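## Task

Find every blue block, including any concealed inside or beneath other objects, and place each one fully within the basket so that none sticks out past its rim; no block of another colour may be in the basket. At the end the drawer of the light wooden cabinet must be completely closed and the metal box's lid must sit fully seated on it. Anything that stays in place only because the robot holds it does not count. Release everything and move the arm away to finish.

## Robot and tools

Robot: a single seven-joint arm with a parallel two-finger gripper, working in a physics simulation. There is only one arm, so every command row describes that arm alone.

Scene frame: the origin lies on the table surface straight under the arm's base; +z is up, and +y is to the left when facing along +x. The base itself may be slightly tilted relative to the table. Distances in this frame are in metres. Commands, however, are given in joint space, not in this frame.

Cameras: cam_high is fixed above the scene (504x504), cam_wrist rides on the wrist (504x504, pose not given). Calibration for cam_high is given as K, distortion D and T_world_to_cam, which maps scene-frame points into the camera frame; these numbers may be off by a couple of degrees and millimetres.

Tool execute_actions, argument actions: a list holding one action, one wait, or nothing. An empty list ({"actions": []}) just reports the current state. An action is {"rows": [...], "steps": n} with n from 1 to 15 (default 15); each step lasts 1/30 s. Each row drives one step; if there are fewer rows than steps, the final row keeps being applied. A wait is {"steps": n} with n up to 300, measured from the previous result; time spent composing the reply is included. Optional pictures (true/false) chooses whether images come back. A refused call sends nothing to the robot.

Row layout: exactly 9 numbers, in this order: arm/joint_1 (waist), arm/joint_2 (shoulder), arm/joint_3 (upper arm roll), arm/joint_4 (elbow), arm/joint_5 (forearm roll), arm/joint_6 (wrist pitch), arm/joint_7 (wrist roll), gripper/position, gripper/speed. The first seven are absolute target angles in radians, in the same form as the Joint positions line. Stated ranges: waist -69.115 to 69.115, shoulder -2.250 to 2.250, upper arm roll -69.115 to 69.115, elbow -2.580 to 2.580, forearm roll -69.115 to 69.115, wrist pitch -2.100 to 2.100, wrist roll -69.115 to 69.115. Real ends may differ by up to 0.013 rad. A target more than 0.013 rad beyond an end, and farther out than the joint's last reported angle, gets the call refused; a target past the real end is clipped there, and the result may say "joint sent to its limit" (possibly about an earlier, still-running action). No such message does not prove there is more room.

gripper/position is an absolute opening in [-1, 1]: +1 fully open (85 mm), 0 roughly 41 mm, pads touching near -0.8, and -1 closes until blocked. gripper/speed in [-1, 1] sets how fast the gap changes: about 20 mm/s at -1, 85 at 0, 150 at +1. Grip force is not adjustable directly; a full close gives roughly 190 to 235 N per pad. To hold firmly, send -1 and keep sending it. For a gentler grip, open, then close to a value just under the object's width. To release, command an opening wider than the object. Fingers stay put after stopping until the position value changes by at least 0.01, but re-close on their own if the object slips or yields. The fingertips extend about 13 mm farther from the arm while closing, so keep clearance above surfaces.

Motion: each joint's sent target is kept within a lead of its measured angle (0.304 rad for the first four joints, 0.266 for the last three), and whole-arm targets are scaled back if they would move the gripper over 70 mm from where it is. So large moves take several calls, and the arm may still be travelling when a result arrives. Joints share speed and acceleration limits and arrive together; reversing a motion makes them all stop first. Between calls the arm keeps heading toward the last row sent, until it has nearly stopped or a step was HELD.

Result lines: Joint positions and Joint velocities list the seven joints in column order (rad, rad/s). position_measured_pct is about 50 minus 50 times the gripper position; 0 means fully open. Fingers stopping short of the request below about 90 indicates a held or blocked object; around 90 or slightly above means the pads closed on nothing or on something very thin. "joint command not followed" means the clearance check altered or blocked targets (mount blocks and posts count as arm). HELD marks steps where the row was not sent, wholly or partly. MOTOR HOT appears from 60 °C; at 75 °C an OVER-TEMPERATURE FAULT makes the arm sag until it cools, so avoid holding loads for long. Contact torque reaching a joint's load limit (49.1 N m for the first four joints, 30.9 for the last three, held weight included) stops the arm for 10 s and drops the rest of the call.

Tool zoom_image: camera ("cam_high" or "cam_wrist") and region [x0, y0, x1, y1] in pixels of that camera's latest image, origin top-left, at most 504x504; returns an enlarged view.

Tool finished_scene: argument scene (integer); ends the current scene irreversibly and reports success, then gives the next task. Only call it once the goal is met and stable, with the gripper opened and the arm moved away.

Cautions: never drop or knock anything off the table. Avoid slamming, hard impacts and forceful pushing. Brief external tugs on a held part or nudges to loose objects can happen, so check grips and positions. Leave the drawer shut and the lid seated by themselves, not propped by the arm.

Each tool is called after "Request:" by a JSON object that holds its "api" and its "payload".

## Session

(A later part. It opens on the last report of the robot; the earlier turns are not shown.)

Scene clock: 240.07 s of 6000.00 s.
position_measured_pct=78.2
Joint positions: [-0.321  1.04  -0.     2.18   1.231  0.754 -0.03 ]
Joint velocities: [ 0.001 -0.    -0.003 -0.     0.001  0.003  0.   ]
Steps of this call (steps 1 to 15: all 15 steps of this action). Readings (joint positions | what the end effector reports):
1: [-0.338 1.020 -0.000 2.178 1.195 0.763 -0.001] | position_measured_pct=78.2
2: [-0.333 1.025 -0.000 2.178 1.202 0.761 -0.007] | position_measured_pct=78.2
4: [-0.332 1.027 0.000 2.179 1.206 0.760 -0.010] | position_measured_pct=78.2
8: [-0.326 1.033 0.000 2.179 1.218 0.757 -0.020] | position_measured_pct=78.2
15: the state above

Request:
{"api": "execute_actions", "payload": {"actions": [{"rows":[[-0.32,1.041,0,2.18,1.231,0.754,-0.03,-0.18,0]],"steps":8}]}}

Request:
{"api": "execute_actions", "payload": {"actions": [{"rows":[[-0.477,0.863,0,2.135,0.891,0.87,0.216,-0.18,0]],"steps":12}], "pictures": false}}

Request:
{"api": "execute_actions", "payload": {"actions": [{"rows":[[0.031,0.401,0,2.005,0.947,1.054,0.216,0.2,0]]}], "pictures": false}}

Request:
{"api": "execute_actions", "payload": {"actions": [{"steps":20}]}}

Scene clock: 244.93 s of 6000.00 s.
position_measured_pct=62.3
Joint positions: [-0.32   1.041  0.     2.18   1.231  0.754 -0.03 ]
Joint velocities: [ 0.001  0.002 -0.     0.    -0.001  0.002 -0.   ]
Steps of this call (steps 1 to 15: the robot went on to your last target; steps 16 to 90: nothing new was sent; then 1.60 s passed at rest; steps 91 to 98: all 8 steps of this action). Readings (joint positions | what the end effector reports):
91: [-0.321 1.040 -0.000 2.180 1.231 0.754 -0.030] | position_measured_pct=78.2
92: [-0.321 1.040 -0.000 2.180 1.231 0.754 -0.030] | position_measured_pct=78.2
94: [-0.320 1.040 -0.000 2.180 1.231 0.754 -0.030] | position_measured_pct=73.4
98: the state above

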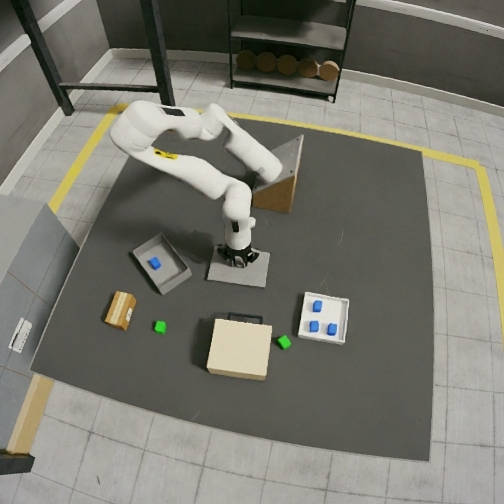

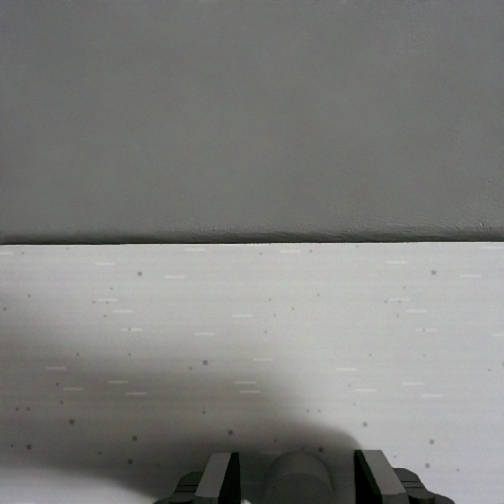

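Scene clock: 245.33 s of 6000.00 s.
position_measured_pct=58.7
Joint positions: [-0.469  0.872 -0.001  2.136  0.902  0.867  0.209]
Joint velocities: [-0.116 -0.135 -0.008 -0.042 -0.414  0.122  0.263]
Steps of this call (steps 1 to 12: all 12 steps of this action). Readings (joint positions | what the end effector reports):
1: [-0.321 1.039 0.000 2.180 1.230 0.755 -0.029] | position_measured_pct=60.7
2: [-0.328 1.033 0.001 2.179 1.222 0.758 -0.022] | position_measured_pct=59.9
4: [-0.355 1.003 0.001 2.172 1.182 0.775 0.015] | position_measured_pct=59.1
8: [-0.422 0.925 0.000 2.151 1.030 0.828 0.127] | position_measured_pct=58.7
12: the state above

Scene clock: 245.83 s of 6000.00 s.
position_measured_pct=40.1
Joint positions: [-0.135  0.538 -0.001  2.037  0.934  1.008  0.216]
Joint velocities: [ 0.873 -0.719  0.005 -0.172  0.071  0.241  0.001]
Steps of this call (steps 1 to 15: all 15 steps of this action). Readings (joint positions | what the end effector reports):
1: [-0.470 0.867 -0.001 2.135 0.893 0.870 0.214] | position_measured_pct=58.7
2: [-0.466 0.858 -0.002 2.132 0.892 0.874 0.215] | position_measured_pct=58.3
4: [-0.442 0.825 -0.002 2.120 0.898 0.892 0.215] | position_measured_pct=54.4
8: [-0.339 0.718 -0.002 2.082 0.915 0.944 0.215] | position_measured_pct=43.3
15: the state above

Scene clock: 246.50 s of 6000.00 s.
position_measured_pct=40.1
Joint positions: [0.031 0.401 0.    2.005 0.947 1.054 0.216]
Joint velocities: [ 0.003 -0.001 -0.    -0.     0.001 -0.001 -0.   ]
Steps of this call (steps 1 to 20: the robot went on to your last target). Readings (joint positions | what the end effector reports):
1: [-0.106 0.514 -0.001 2.031 0.936 1.016 0.216] | position_measured_pct=40.1
2: [-0.077 0.490 -0.001 2.025 0.938 1.024 0.216] | position_measured_pct=40.1
4: [-0.024 0.447 0.000 2.015 0.943 1.039 0.216] | position_measured_pct=40.1
8: [0.021 0.408 0.002 2.005 0.948 1.055 0.216] | position_measured_pct=40.1
20: the state above

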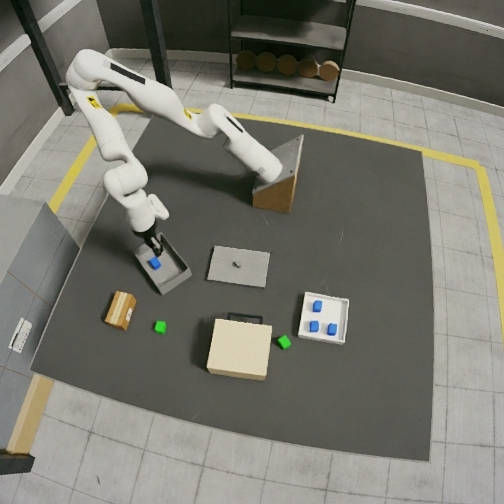

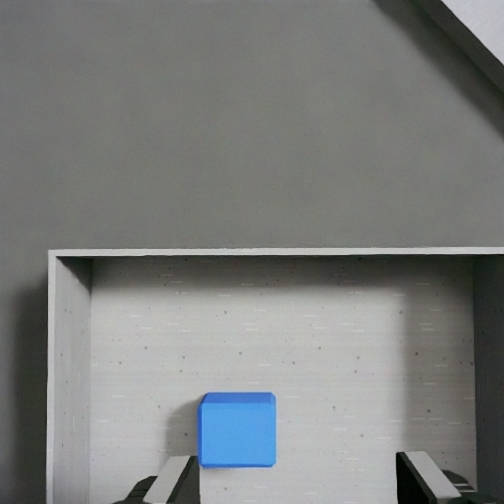

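Request:
{"api": "execute_actions", "payload": {"actions": [{"rows":[[0.267,0.536,0,2.054,1.203,0.843,0.101,0.3,0]]}], "pictures": false}}

Request:
{"api": "execute_actions", "payload": {"actions": [{"steps":6}]}}

Scene clock: 252.90 s of 6000.00 s.
position_measured_pct=34.9
Joint positions: [0.26  0.533 0.001 2.054 1.203 0.843 0.101]
Joint velocities: [ 0.053  0.024 -0.017  0.001  0.008 -0.012 -0.003]
Steps of this call (steps 1 to 15: the robot went on to your last target; steps 16 to 90: nothing new was sent; then 2.90 s passed at rest; steps 91 to 105: all 15 steps of this action). Readings (joint positions | what the end effector reports):
91: [0.033 0.402 -0.000 2.005 0.948 1.053 0.216] | position_measured_pct=40.1
92: [0.040 0.406 -0.001 2.006 0.953 1.048 0.213] | position_measured_pct=39.3
94: [0.071 0.423 -0.002 2.012 0.982 1.025 0.200] | position_measured_pct=36.5
98: [0.185 0.488 -0.000 2.035 1.106 0.923 0.145] | position_measured_pct=34.9
105: the state above

Scene clock: 253.10 s of 6000.00 s.
position_measured_pct=34.9
Joint positions: [0.266 0.535 0.    2.054 1.203 0.843 0.101]
Joint velocities: [ 0.011  0.004 -0.    -0.    -0.001  0.    -0.   ]
Steps of this call (steps 1 to 6: the robot went on to your last target). Readings (joint positions | what the end effector reports):
1: [0.262 0.534 0.000 2.054 1.203 0.843 0.101] | position_measured_pct=34.9
2: [0.263 0.534 0.000 2.054 1.203 0.843 0.101] | position_measured_pct=34.9
4: [0.265 0.535 0.000 2.054 1.203 0.843 0.101] | position_measured_pct=34.9
6: the state above

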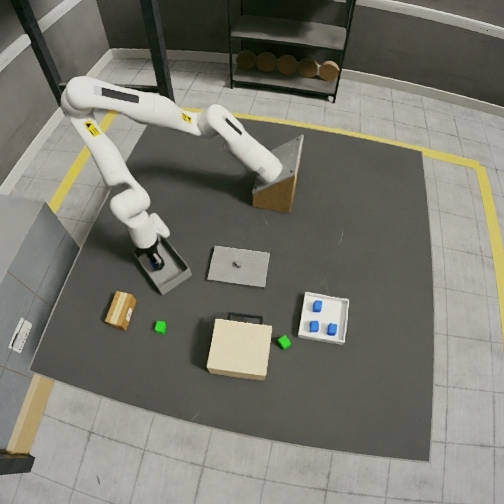

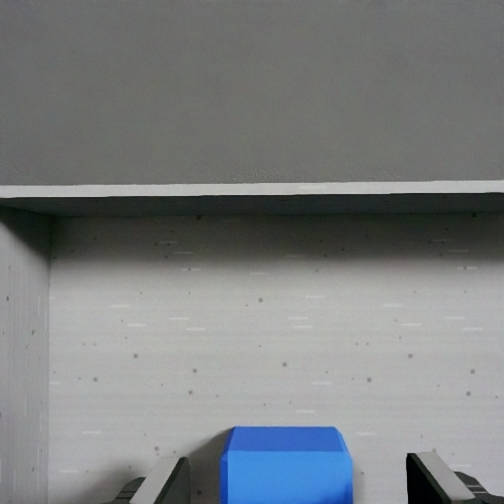

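Request:
{"api": "execute_actions", "payload": {"actions": [{"rows":[[0.267,0.536,0,2.054,1.203,0.843,0.101,-1,0]],"steps":14}], "pictures": false}}

Request:
{"api": "execute_actions", "payload": {"actions": [{"rows":[[0.031,0.401,0,2.005,0.947,1.054,0.216,-1,0]],"steps":12}], "pictures": false}}

Request:
{"api": "execute_actions", "payload": {"actions": [{"rows":[[-0.47,0.96,0,1.78,0.78,1.02,0.3,-1,0]]}], "pictures": false}}

Request:
{"api": "execute_actions", "payload": {"actions": [{"steps":4}], "pictures": false}}

Request:
{"api": "execute_actions", "payload": {"actions": [{"rows":[[-0.7,1.59,0,1.03,0.565,1.2,0.42,-1,0]]}], "pictures": false}}

Request:
{"api": "execute_actions", "payload": {"actions": [{"steps":20}], "pictures": false}}

Request:
{"api": "execute_actions", "payload": {"actions": [{"rows":[[-0.653,1.658,0,1.052,0.617,1.115,0.38,-1,0],[-0.653,1.658,0,1.052,0.617,1.115,0.38,-1,0],[-0.653,1.658,0,1.052,0.617,1.115,0.38,-1,0],[-0.653,1.658,0,1.052,0.617,1.115,0.38,-1,0],[-0.653,1.658,0,1.052,0.617,1.115,0.38,-1,0],[-0.653,1.658,0,1.052,0.617,1.115,0.38,-1,0],[-0.653,1.658,0,1.052,0.617,1.115,0.38,-1,0],[-0.649,1.665,0,1.053,0.622,1.108,0.38,-1,0],[-0.649,1.665,0,1.053,0.622,1.108,0.38,-1,0],[-0.645,1.671,0,1.053,0.626,1.101,0.377,-1,0]]}]}}

Scene clock: 274.33 s of 6000.00 s.
position_measured_pct=63.9
Joint positions: [ 0.266  0.535 -0.001  2.054  1.202  0.844  0.101]
Joint velocities: [-0.     0.     0.003  0.002  0.001 -0.001  0.   ]
Steps of this call (steps 1 to 15: the robot went on to your last target; steps 16 to 90: nothing new was sent; then 17.77 s passed at rest; steps 91 to 104: all 14 steps of this action). Readings (joint positions | what the end effector reports):
91: [0.267 0.536 -0.000 2.054 1.203 0.843 0.101] | position_measured_pct=34.9
92: [0.267 0.536 -0.000 2.054 1.203 0.843 0.101] | position_measured_pct=35.3
94: [0.267 0.536 -0.000 2.054 1.203 0.843 0.101] | position_measured_pct=39.7
98: [0.267 0.536 0.000 2.054 1.203 0.843 0.101] | position_measured_pct=50.8
104: the state above

Scene clock: 274.73 s of 6000.00 s.
position_measured_pct=63.9
Joint positions: [ 0.045  0.409 -0.002  2.007  0.956  1.046  0.212]
Joint velocities: [-0.207 -0.124 -0.001 -0.051 -0.294  0.241  0.131]
Steps of this call (steps 1 to 12: all 12 steps of this action). Readings (joint positions | what the end effector reports):
1: [0.264 0.534 -0.000 2.054 1.202 0.845 0.101] | position_measured_pct=63.9
2: [0.257 0.530 0.001 2.053 1.196 0.849 0.104] | position_measured_pct=63.9
4: [0.227 0.514 0.002 2.048 1.168 0.873 0.117] | position_measured_pct=63.9
8: [0.113 0.449 0.000 2.023 1.045 0.974 0.172] | position_measured_pct=63.9
12: the state above

Scene clock: 275.23 s of 6000.00 s.
position_measured_pct=63.9
Joint positions: [-0.285  0.722  0.     1.847  0.828  1.029  0.276]
Joint velocities: [-0.69   0.905  0.006 -0.255 -0.179 -0.036  0.09 ]
Steps of this call (steps 1 to 15: all 15 steps of this action). Readings (joint positions | what the end effector reports):
1: [0.038 0.407 -0.001 2.005 0.948 1.052 0.216] | position_measured_pct=63.9
2: [0.026 0.410 0.001 2.000 0.941 1.053 0.219] | position_measured_pct=63.9
4: [-0.010 0.433 0.002 1.980 0.920 1.050 0.229] | position_measured_pct=63.9
8: [-0.108 0.529 0.001 1.920 0.879 1.041 0.251] | position_measured_pct=63.9
15: the state above

Scene clock: 275.37 s of 6000.00 s.
position_measured_pct=63.9
Joint positions: [-0.379  0.843  0.     1.812  0.804  1.025  0.288]
Joint velocities: [-0.713  0.913 -0.003 -0.259 -0.184 -0.04   0.092]
Steps of this call (steps 1 to 4: the robot went on to your last target). Readings (joint positions | what the end effector reports):
1: [-0.308 0.752 0.001 1.838 0.822 1.028 0.279] | position_measured_pct=63.9
2: [-0.331 0.782 0.001 1.830 0.816 1.027 0.282] | position_measured_pct=63.9
4: the state above

Scene clock: 275.87 s of 6000.00 s.
position_measured_pct=63.9
Joint positions: [-0.643  1.318 -0.001  1.385  0.611  1.161  0.394]
Joint velocities: [-0.226  1.037 -0.001 -1.044 -0.19   0.161  0.108]
Steps of this call (steps 1 to 15: all 15 steps of this action). Readings (joint positions | what the end effector reports):
1: [-0.404 0.873 0.001 1.803 0.797 1.024 0.291] | position_measured_pct=63.9
2: [-0.429 0.899 0.000 1.791 0.788 1.026 0.296] | position_measured_pct=63.9
4: [-0.477 0.953 0.000 1.749 0.758 1.041 0.312] | position_measured_pct=63.9
8: [-0.560 1.079 -0.000 1.624 0.684 1.099 0.353] | position_measured_pct=63.9
15: the state above

Scene clock: 276.53 s of 6000.00 s.
position_measured_pct=63.9
Joint positions: [-0.7    1.589 -0.     1.03   0.565  1.2    0.42 ]
Joint velocities: [-0.001  0.009 -0.    -0.002  0.     0.002 -0.   ]
Steps of this call (steps 1 to 20: the robot went on to your last target). Readings (joint positions | what the end effector reports):
1: [-0.650 1.352 -0.001 1.350 0.605 1.166 0.398] | position_measured_pct=63.9
2: [-0.657 1.384 -0.001 1.314 0.599 1.170 0.401] | position_measured_pct=63.9
4: [-0.669 1.441 -0.001 1.237 0.589 1.179 0.406] | position_measured_pct=63.9
8: [-0.690 1.541 -0.001 1.096 0.572 1.193 0.416] | position_measured_pct=63.9
20: the state above

Scene clock: 277.03 s of 6000.00 s.
position_measured_pct=63.9
Joint positions: [-0.646  1.67   0.     1.053  0.626  1.101  0.377]
Joint velocities: [ 0.005  0.004 -0.002 -0.003 -0.001 -0.001  0.   ]
Steps of this call (steps 1 to 15: all 15 steps of this action). Readings (joint positions | what the end effector reports):
1: [-0.699 1.591 -0.000 1.030 0.566 1.199 0.420] | position_measured_pct=63.9
2: [-0.695 1.596 -0.001 1.031 0.569 1.193 0.417] | position_measured_pct=63.9
4: [-0.675 1.624 -0.001 1.038 0.590 1.160 0.401] | position_measured_pct=63.9
8: [-0.654 1.658 0.001 1.053 0.617 1.115 0.380] | position_measured_pct=63.9
15: the state above

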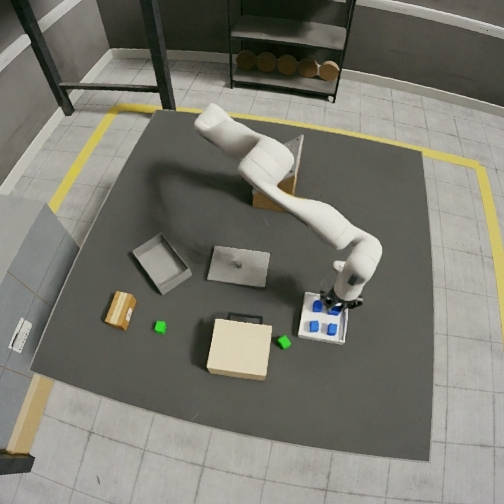

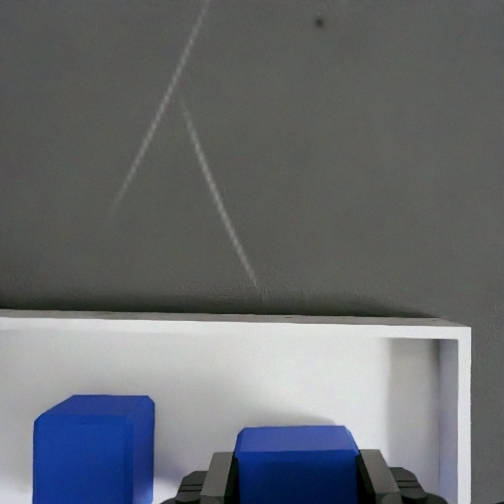

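Request:
{"api": "execute_actions", "payload": {"actions": [{"rows":[[-0.642,1.675,0,1.053,0.629,1.097,0.377,-1,0],[-0.642,1.675,0,1.053,0.629,1.097,0.377,-1,0],[-0.642,1.675,0,1.053,0.629,1.097,0.377,-1,0],[-0.642,1.675,0,1.053,0.629,1.097,0.377,-1,0],[-0.642,1.675,0,1.053,0.629,1.097,0.377,-0.1,0]],"steps":11}], "pictures": false}}

Request:
{"api": "execute_actions", "payload": {"actions": [{"rows":[[-0.7,1.59,0,1.03,0.565,1.2,0.42,-0.1,0]],"steps":9}], "pictures": false}}

Request:
{"api": "execute_actions", "payload": {"actions": [{"rows":[[-0.62,1.2,0,1.6,0.72,1.04,0.3,-0.18,0]]}], "pictures": false}}

Request:
{"api": "execute_actions", "payload": {"actions": [{"rows":[[-0.477,0.863,0,2.135,0.891,0.87,0.216,-0.18,0]]}], "pictures": false}}

Request:
{"api": "execute_actions", "payload": {"actions": [{"steps":14}], "pictures": false}}

Request:
{"api": "execute_actions", "payload": {"actions": [{"rows":[[-0.32,1.041,0,2.18,1.231,0.754,-0.03,-0.18,0]]}], "pictures": false}}

Request:
{"api": "execute_actions", "payload": {"actions": [{"rows":[[-0.32,1.041,0,2.18,1.231,0.754,-0.03,-0.18,0],[-0.32,1.041,0,2.18,1.231,0.754,-0.03,-0.18,0],[-0.32,1.041,0,2.18,1.231,0.754,-0.03,-0.18,0],[-0.32,1.041,0,2.18,1.231,0.754,-0.03,-1,0]]}]}}

Scene clock: 290.00 s of 6000.00 s.
position_measured_pct=55.6
Joint positions: [-0.642  1.675  0.     1.053  0.629  1.097  0.377]
Joint velocities: [ 0.002  0.002  0.    -0.    -0.    -0.001  0.   ]
Steps of this call (steps 1 to 15: the robot went on to your last target; steps 16 to 90: nothing new was sent; then 9.60 s passed at rest; steps 91 to 101: all 11 steps of this action). Readings (joint positions | what the end effector reports):
91: [-0.644 1.672 -0.000 1.053 0.627 1.100 0.377] | position_measured_pct=63.9
92: [-0.642 1.674 -0.000 1.052 0.628 1.098 0.377] | position_measured_pct=63.9
94: [-0.643 1.673 -0.000 1.052 0.629 1.097 0.377] | position_measured_pct=63.9
98: [-0.642 1.674 0.000 1.053 0.629 1.097 0.377] | position_measured_pct=59.1
101: the state above

Scene clock: 290.30 s of 6000.00 s.
position_measured_pct=54.8
Joint positions: [-0.698  1.592 -0.001  1.029  0.565  1.199  0.42 ]
Joint velocities: [-0.005  0.002  0.019  0.018 -0.016  0.028  0.008]
Steps of this call (steps 1 to 9: all 9 steps of this action). Readings (joint positions | what the end effector reports):
1: [-0.643 1.674 0.000 1.053 0.628 1.098 0.377] | position_measured_pct=55.2
2: [-0.647 1.668 0.001 1.052 0.625 1.104 0.380] | position_measured_pct=55.2
4: [-0.667 1.640 0.001 1.046 0.605 1.137 0.393] | position_measured_pct=54.8
8: [-0.697 1.592 -0.001 1.029 0.566 1.198 0.419] | position_measured_pct=54.8
9: the state above

Scene clock: 290.80 s of 6000.00 s.
position_measured_pct=58.7
Joint positions: [-0.632  1.262  0.     1.463  0.698  1.063  0.317]
Joint velocities: [ 0.097 -0.498 -0.003  1.136  0.178 -0.182 -0.144]
Steps of this call (steps 1 to 15: all 15 steps of this action). Readings (joint positions | what the end effector reports):
1: [-0.698 1.590 -0.001 1.030 0.565 1.199 0.420] | position_measured_pct=54.8
2: [-0.696 1.584 -0.001 1.037 0.567 1.196 0.418] | position_measured_pct=55.6
4: [-0.689 1.554 -0.002 1.066 0.581 1.182 0.407] | position_measured_pct=57.9
8: [-0.663 1.433 -0.001 1.184 0.633 1.129 0.367] | position_measured_pct=58.7
15: the state above

Scene clock: 291.30 s of 6000.00 s.
position_measured_pct=58.7
Joint positions: [-0.498  0.913  0.     2.006  0.868  0.893  0.227]
Joint velocities: [ 0.167 -0.399 -0.003  1.037  0.187 -0.185 -0.09 ]
Steps of this call (steps 1 to 15: all 15 steps of this action). Readings (joint positions | what the end effector reports):
1: [-0.628 1.245 0.000 1.500 0.704 1.057 0.312] | position_measured_pct=58.7
2: [-0.622 1.225 -0.001 1.534 0.711 1.048 0.307] | position_measured_pct=58.7
4: [-0.602 1.165 -0.002 1.604 0.738 1.020 0.290] | position_measured_pct=58.7
8: [-0.547 1.031 0.001 1.751 0.809 0.953 0.256] | position_measured_pct=58.7
15: the state above

Scene clock: 291.77 s of 6000.00 s.
position_measured_pct=58.7
Joint positions: [-0.477  0.864  0.     2.135  0.891  0.87   0.216]
Joint velocities: [ 0.001 -0.005 -0.     0.001  0.     0.001  0.001]
Steps of this call (steps 1 to 14: the robot went on to your last target). Readings (joint positions | what the end effector reports):
1: [-0.492 0.900 0.000 2.040 0.874 0.887 0.224] | position_measured_pct=58.7
2: [-0.488 0.890 0.001 2.069 0.879 0.882 0.222] | position_measured_pct=58.7
4: [-0.481 0.875 0.001 2.111 0.886 0.875 0.218] | position_measured_pct=58.7
8: [-0.478 0.866 0.000 2.134 0.891 0.870 0.216] | position_measured_pct=58.7
14: the state above

Scene clock: 292.27 s of 6000.00 s.
position_measured_pct=58.7
Joint positions: [-0.324  1.037  0.     2.18   1.231  0.754 -0.03 ]
Joint velocities: [ 0.033  0.034 -0.008  0.003  0.007 -0.004 -0.005]
Steps of this call (steps 1 to 15: all 15 steps of this action). Readings (joint positions | what the end effector reports):
1: [-0.476 0.865 -0.000 2.135 0.892 0.869 0.215] | position_measured_pct=58.7
2: [-0.469 0.872 -0.001 2.136 0.900 0.866 0.208] | position_measured_pct=58.7
4: [-0.442 0.901 -0.001 2.143 0.940 0.849 0.171] | position_measured_pct=58.7
8: [-0.375 0.979 0.000 2.164 1.092 0.796 0.059] | position_measured_pct=58.7
15: the state above

Scene clock: 292.77 s of 6000.00 s.
position_measured_pct=78.2
Joint positions: [-0.321  1.04  -0.001  2.18   1.23   0.754 -0.03 ]
Joint velocities: [-0.001 -0.001  0.001  0.    -0.001 -0.002 -0.   ]
Steps of this call (steps 1 to 15: all 15 steps of this action). Readings (joint positions | what the end effector reports):
1: [-0.323 1.038 0.000 2.180 1.231 0.754 -0.030] | position_measured_pct=58.7
2: [-0.322 1.039 0.000 2.180 1.231 0.754 -0.030] | position_measured_pct=58.7
4: [-0.321 1.040 0.000 2.180 1.231 0.754 -0.030] | position_measured_pct=58.7
8: [-0.320 1.041 0.000 2.180 1.231 0.754 -0.030] | position_measured_pct=66.3
15: the state above

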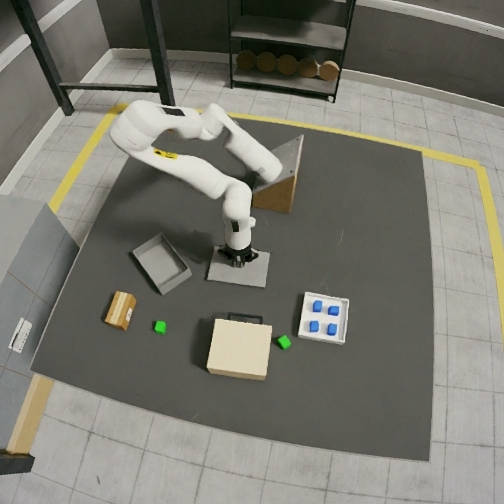

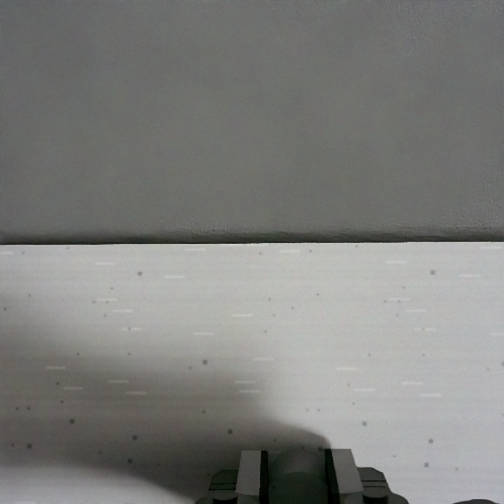

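Request:
{"api": "execute_actions", "payload": {"actions": [{"rows":[[-0.477,0.863,0,2.135,0.891,0.87,0.216,-1,0]],"steps":12}], "pictures": false}}

Request:
{"api": "execute_actions", "payload": {"actions": [{"rows":[[0.031,0.401,0,2.005,0.947,1.054,0.216,-1,0]]}], "pictures": false}}

Request:
{"api": "execute_actions", "payload": {"actions": [{"steps":9}], "pictures": false}}

Request:
{"api": "execute_actions", "payload": {"actions": [{"rows":[[0.103,0.451,0,2.062,1.044,0.958,0.14,-1,0],[0.103,0.451,0,2.062,1.044,0.958,0.14,-1,0],[0.103,0.451,0,2.062,1.044,0.958,0.14,-1,0],[0.103,0.451,0,2.062,1.044,0.958,0.14,-1,0],[0.103,0.451,0,2.062,1.044,0.958,0.14,-1,0],[0.103,0.451,0,2.062,1.044,0.958,0.14,-1,0],[0.103,0.451,0,2.062,1.044,0.958,0.14,-1,0],[0.103,0.451,0,2.062,1.044,0.958,0.14,-1,0],[0.13,0.474,0,2.069,1.08,0.93,0.115,-1,0]]}], "pictures": false}}

Request:
{"api": "execute_actions", "payload": {"actions": [{"rows":[[0.136,0.48,0,2.07,1.089,0.924,0.11,-1,0],[0.136,0.48,0,2.07,1.089,0.924,0.11,-1,0],[0.142,0.485,0,2.072,1.097,0.918,0.104,-1,0],[0.142,0.485,0,2.072,1.097,0.918,0.104,-1,0],[0.149,0.491,0,2.073,1.106,0.911,0.098,-1,0],[0.149,0.491,0,2.073,1.106,0.911,0.098,-1,0],[0.149,0.491,0,2.073,1.106,0.911,0.098,-1,0],[0.149,0.491,0,2.073,1.106,0.911,0.098,-1,0],[0.156,0.497,0,2.075,1.115,0.904,0.092,-1,0]]}], "pictures": false}}

Scene clock: 305.30 s of 6000.00 s.
position_measured_pct=78.2
Joint positions: [-0.469  0.872 -0.001  2.136  0.902  0.866  0.209]
Joint velocities: [-0.118 -0.137 -0.01  -0.042 -0.414  0.119  0.262]
Steps of this call (steps 1 to 15: the robot went on to your last target; steps 16 to 90: nothing new was sent; then 9.13 s passed at rest; steps 91 to 102: all 12 steps of this action). Readings (joint positions | what the end effector reports):
91: [-0.322 1.039 -0.000 2.180 1.229 0.755 -0.029] | position_measured_pct=78.2
92: [-0.328 1.032 0.001 2.179 1.222 0.758 -0.022] | position_measured_pct=78.2
94: [-0.354 1.003 0.002 2.172 1.182 0.775 0.014] | position_measured_pct=78.2
98: [-0.422 0.925 0.000 2.151 1.030 0.828 0.127] | position_measured_pct=78.2
102: the state above

Scene clock: 305.80 s of 6000.00 s.
position_measured_pct=78.2
Joint positions: [-0.135  0.538 -0.001  2.036  0.934  1.007  0.216]
Joint velocities: [ 0.872 -0.718  0.006 -0.172  0.074  0.243  0.001]
Steps of this call (steps 1 to 15: all 15 steps of this action). Readings (joint positions | what the end effector reports):
1: [-0.470 0.867 -0.002 2.135 0.893 0.870 0.214] | position_measured_pct=78.2
2: [-0.466 0.858 -0.002 2.132 0.892 0.874 0.215] | position_measured_pct=78.2
4: [-0.442 0.825 -0.003 2.120 0.898 0.892 0.215] | position_measured_pct=78.2
8: [-0.339 0.718 -0.002 2.082 0.915 0.944 0.215] | position_measured_pct=78.2
15: the state above

Scene clock: 306.10 s of 6000.00 s.
position_measured_pct=78.2
Joint positions: [0.023 0.407 0.002 2.005 0.948 1.055 0.216]
Joint velocities: [ 0.059 -0.036 -0.038 -0.001 -0.018 -0.02   0.   ]
Steps of this call (steps 1 to 9: the robot went on to your last target). Readings (joint positions | what the end effector reports):
1: [-0.106 0.514 -0.001 2.031 0.936 1.016 0.216] | position_measured_pct=78.2
2: [-0.077 0.490 -0.001 2.025 0.939 1.024 0.216] | position_measured_pct=78.2
4: [-0.025 0.447 0.000 2.015 0.943 1.039 0.216] | position_measured_pct=78.2
8: [0.021 0.408 0.003 2.005 0.948 1.055 0.216] | position_measured_pct=78.2
9: the state above

Scene clock: 306.60 s of 6000.00 s.
position_measured_pct=78.2
Joint positions: [0.127 0.472 0.    2.069 1.08  0.93  0.115]
Joint velocities: [ 0.02   0.012 -0.012 -0.001  0.002 -0.008 -0.002]
Steps of this call (steps 1 to 15: all 15 steps of this action). Readings (joint positions | what the end effector reports):
1: [0.026 0.406 0.000 2.006 0.948 1.053 0.215] | position_measured_pct=78.2
2: [0.035 0.410 -0.001 2.010 0.955 1.046 0.210] | position_measured_pct=78.2
4: [0.067 0.429 -0.002 2.031 0.991 1.010 0.182] | position_measured_pct=78.2
8: [0.097 0.449 0.002 2.061 1.043 0.960 0.141] | position_measured_pct=78.2
15: the state above

Scene clock: 307.10 s of 6000.00 s.
position_measured_pct=78.2
Joint positions: [ 0.154  0.496 -0.001  2.075  1.115  0.905  0.092]
Joint velocities: [ 0.002  0.001 -0.002 -0.     0.002  0.002 -0.   ]
Steps of this call (steps 1 to 15: all 15 steps of this action). Readings (joint positions | what the end effector reports):
1: [0.130 0.474 -0.000 2.069 1.081 0.929 0.114] | position_measured_pct=78.2
2: [0.134 0.478 -0.001 2.069 1.086 0.926 0.112] | position_measured_pct=78.2
4: [0.140 0.484 -0.000 2.071 1.095 0.920 0.106] | position_measured_pct=78.2
8: [0.148 0.490 0.000 2.073 1.106 0.911 0.098] | position_measured_pct=78.2
15: the state above

Request:
{"api": "execute_actions", "payload": {"actions": [{"rows":[[0.154,0.495,0,2.075,1.114,0.905,0.093,0,0]],"steps":8}], "pictures": false}}

Request:
{"api": "execute_actions", "payload": {"actions": [{"rows":[[0.031,0.401,0,2.005,0.947,1.054,0.216,0,0]],"steps":10}], "pictures": false}}

Request:
{"api": "execute_actions", "payload": {"actions": [{"rows":[[-0.35,0.55,0,2.1,0.85,0.98,0.216,0,0]]}]}}

Request:
{"api": "zoom_image", "payload": {"camera": "cam_high", "region": [110, 220, 278, 388]}}

Scene clock: 312.43 s of 6000.00 s.
position_measured_pct=62.3
Joint positions: [0.154 0.495 0.    2.075 1.114 0.905 0.093]
Joint velocities: [ 0.     0.001 -0.    -0.     0.001 -0.     0.   ]
Steps of this call (steps 1 to 15: the robot went on to your last target; steps 16 to 90: nothing new was sent; then 2.07 s passed at rest; steps 91 to 98: all 8 steps of this action). Readings (joint positions | what the end effector reports):
91: [0.154 0.495 -0.001 2.075 1.114 0.905 0.092] | position_measured_pct=78.2
92: [0.153 0.494 -0.000 2.075 1.114 0.906 0.093] | position_measured_pct=78.2
94: [0.154 0.495 0.000 2.075 1.114 0.905 0.093] | position_measured_pct=73.4
98: the state above

Scene clock: 312.77 s of 6000.00 s.
position_measured_pct=50.0
Joint positions: [ 0.038  0.405 -0.002  2.006  0.948  1.052  0.215]
Joint velocities: [-0.022 -0.012  0.019 -0.014 -0.051  0.053  0.038]
Steps of this call (steps 1 to 10: all 10 steps of this action). Readings (joint positions | what the end effector reports):
1: [0.152 0.494 0.000 2.075 1.113 0.906 0.094] | position_measured_pct=59.1
2: [0.145 0.489 0.001 2.072 1.106 0.912 0.099] | position_measured_pct=56.3
4: [0.114 0.466 0.002 2.056 1.070 0.945 0.125] | position_measured_pct=51.6
8: [0.044 0.411 -0.001 2.012 0.964 1.039 0.204] | position_measured_pct=50.0
10: the state above

Scene clock: 313.27 s of 6000.00 s.
position_measured_pct=50.0
Joint positions: [-0.32   0.54  -0.002  2.094  0.855  0.983  0.216]
Joint velocities: [-0.419  0.152 -0.006  0.112 -0.115 -0.085  0.   ]
Steps of this call (steps 1 to 15: all 15 steps of this action). Readings (joint positions | what the end effector reports):
1: [0.035 0.405 -0.000 2.006 0.947 1.053 0.216] | position_measured_pct=50.0
2: [0.027 0.408 0.001 2.008 0.946 1.053 0.216] | position_measured_pct=50.0
4: [-0.006 0.422 0.002 2.016 0.937 1.047 0.216] | position_measured_pct=50.0
8: [-0.124 0.470 0.001 2.046 0.906 1.022 0.216] | position_measured_pct=50.0
15: the state above

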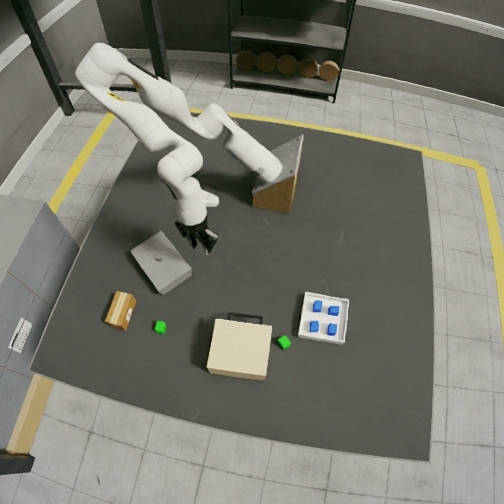

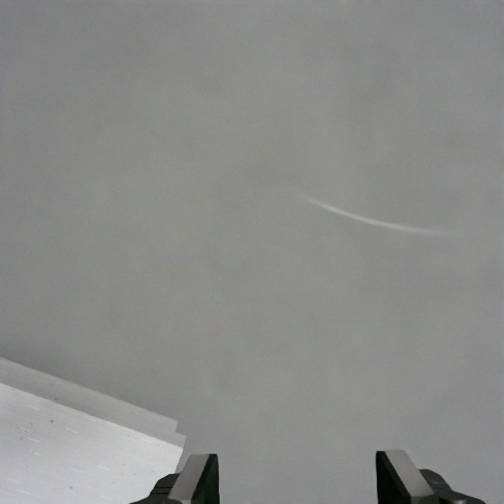

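Region (110, 220, 278, 388) of cam_high's 504x504 image, scaled by 3.000, with more detail than that image has.

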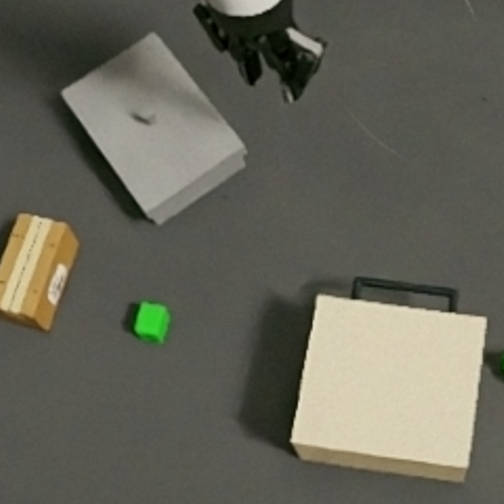

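Request:
{"api": "finished_scene", "payload": {"scene": 2}}

The scene is finished: the task was done.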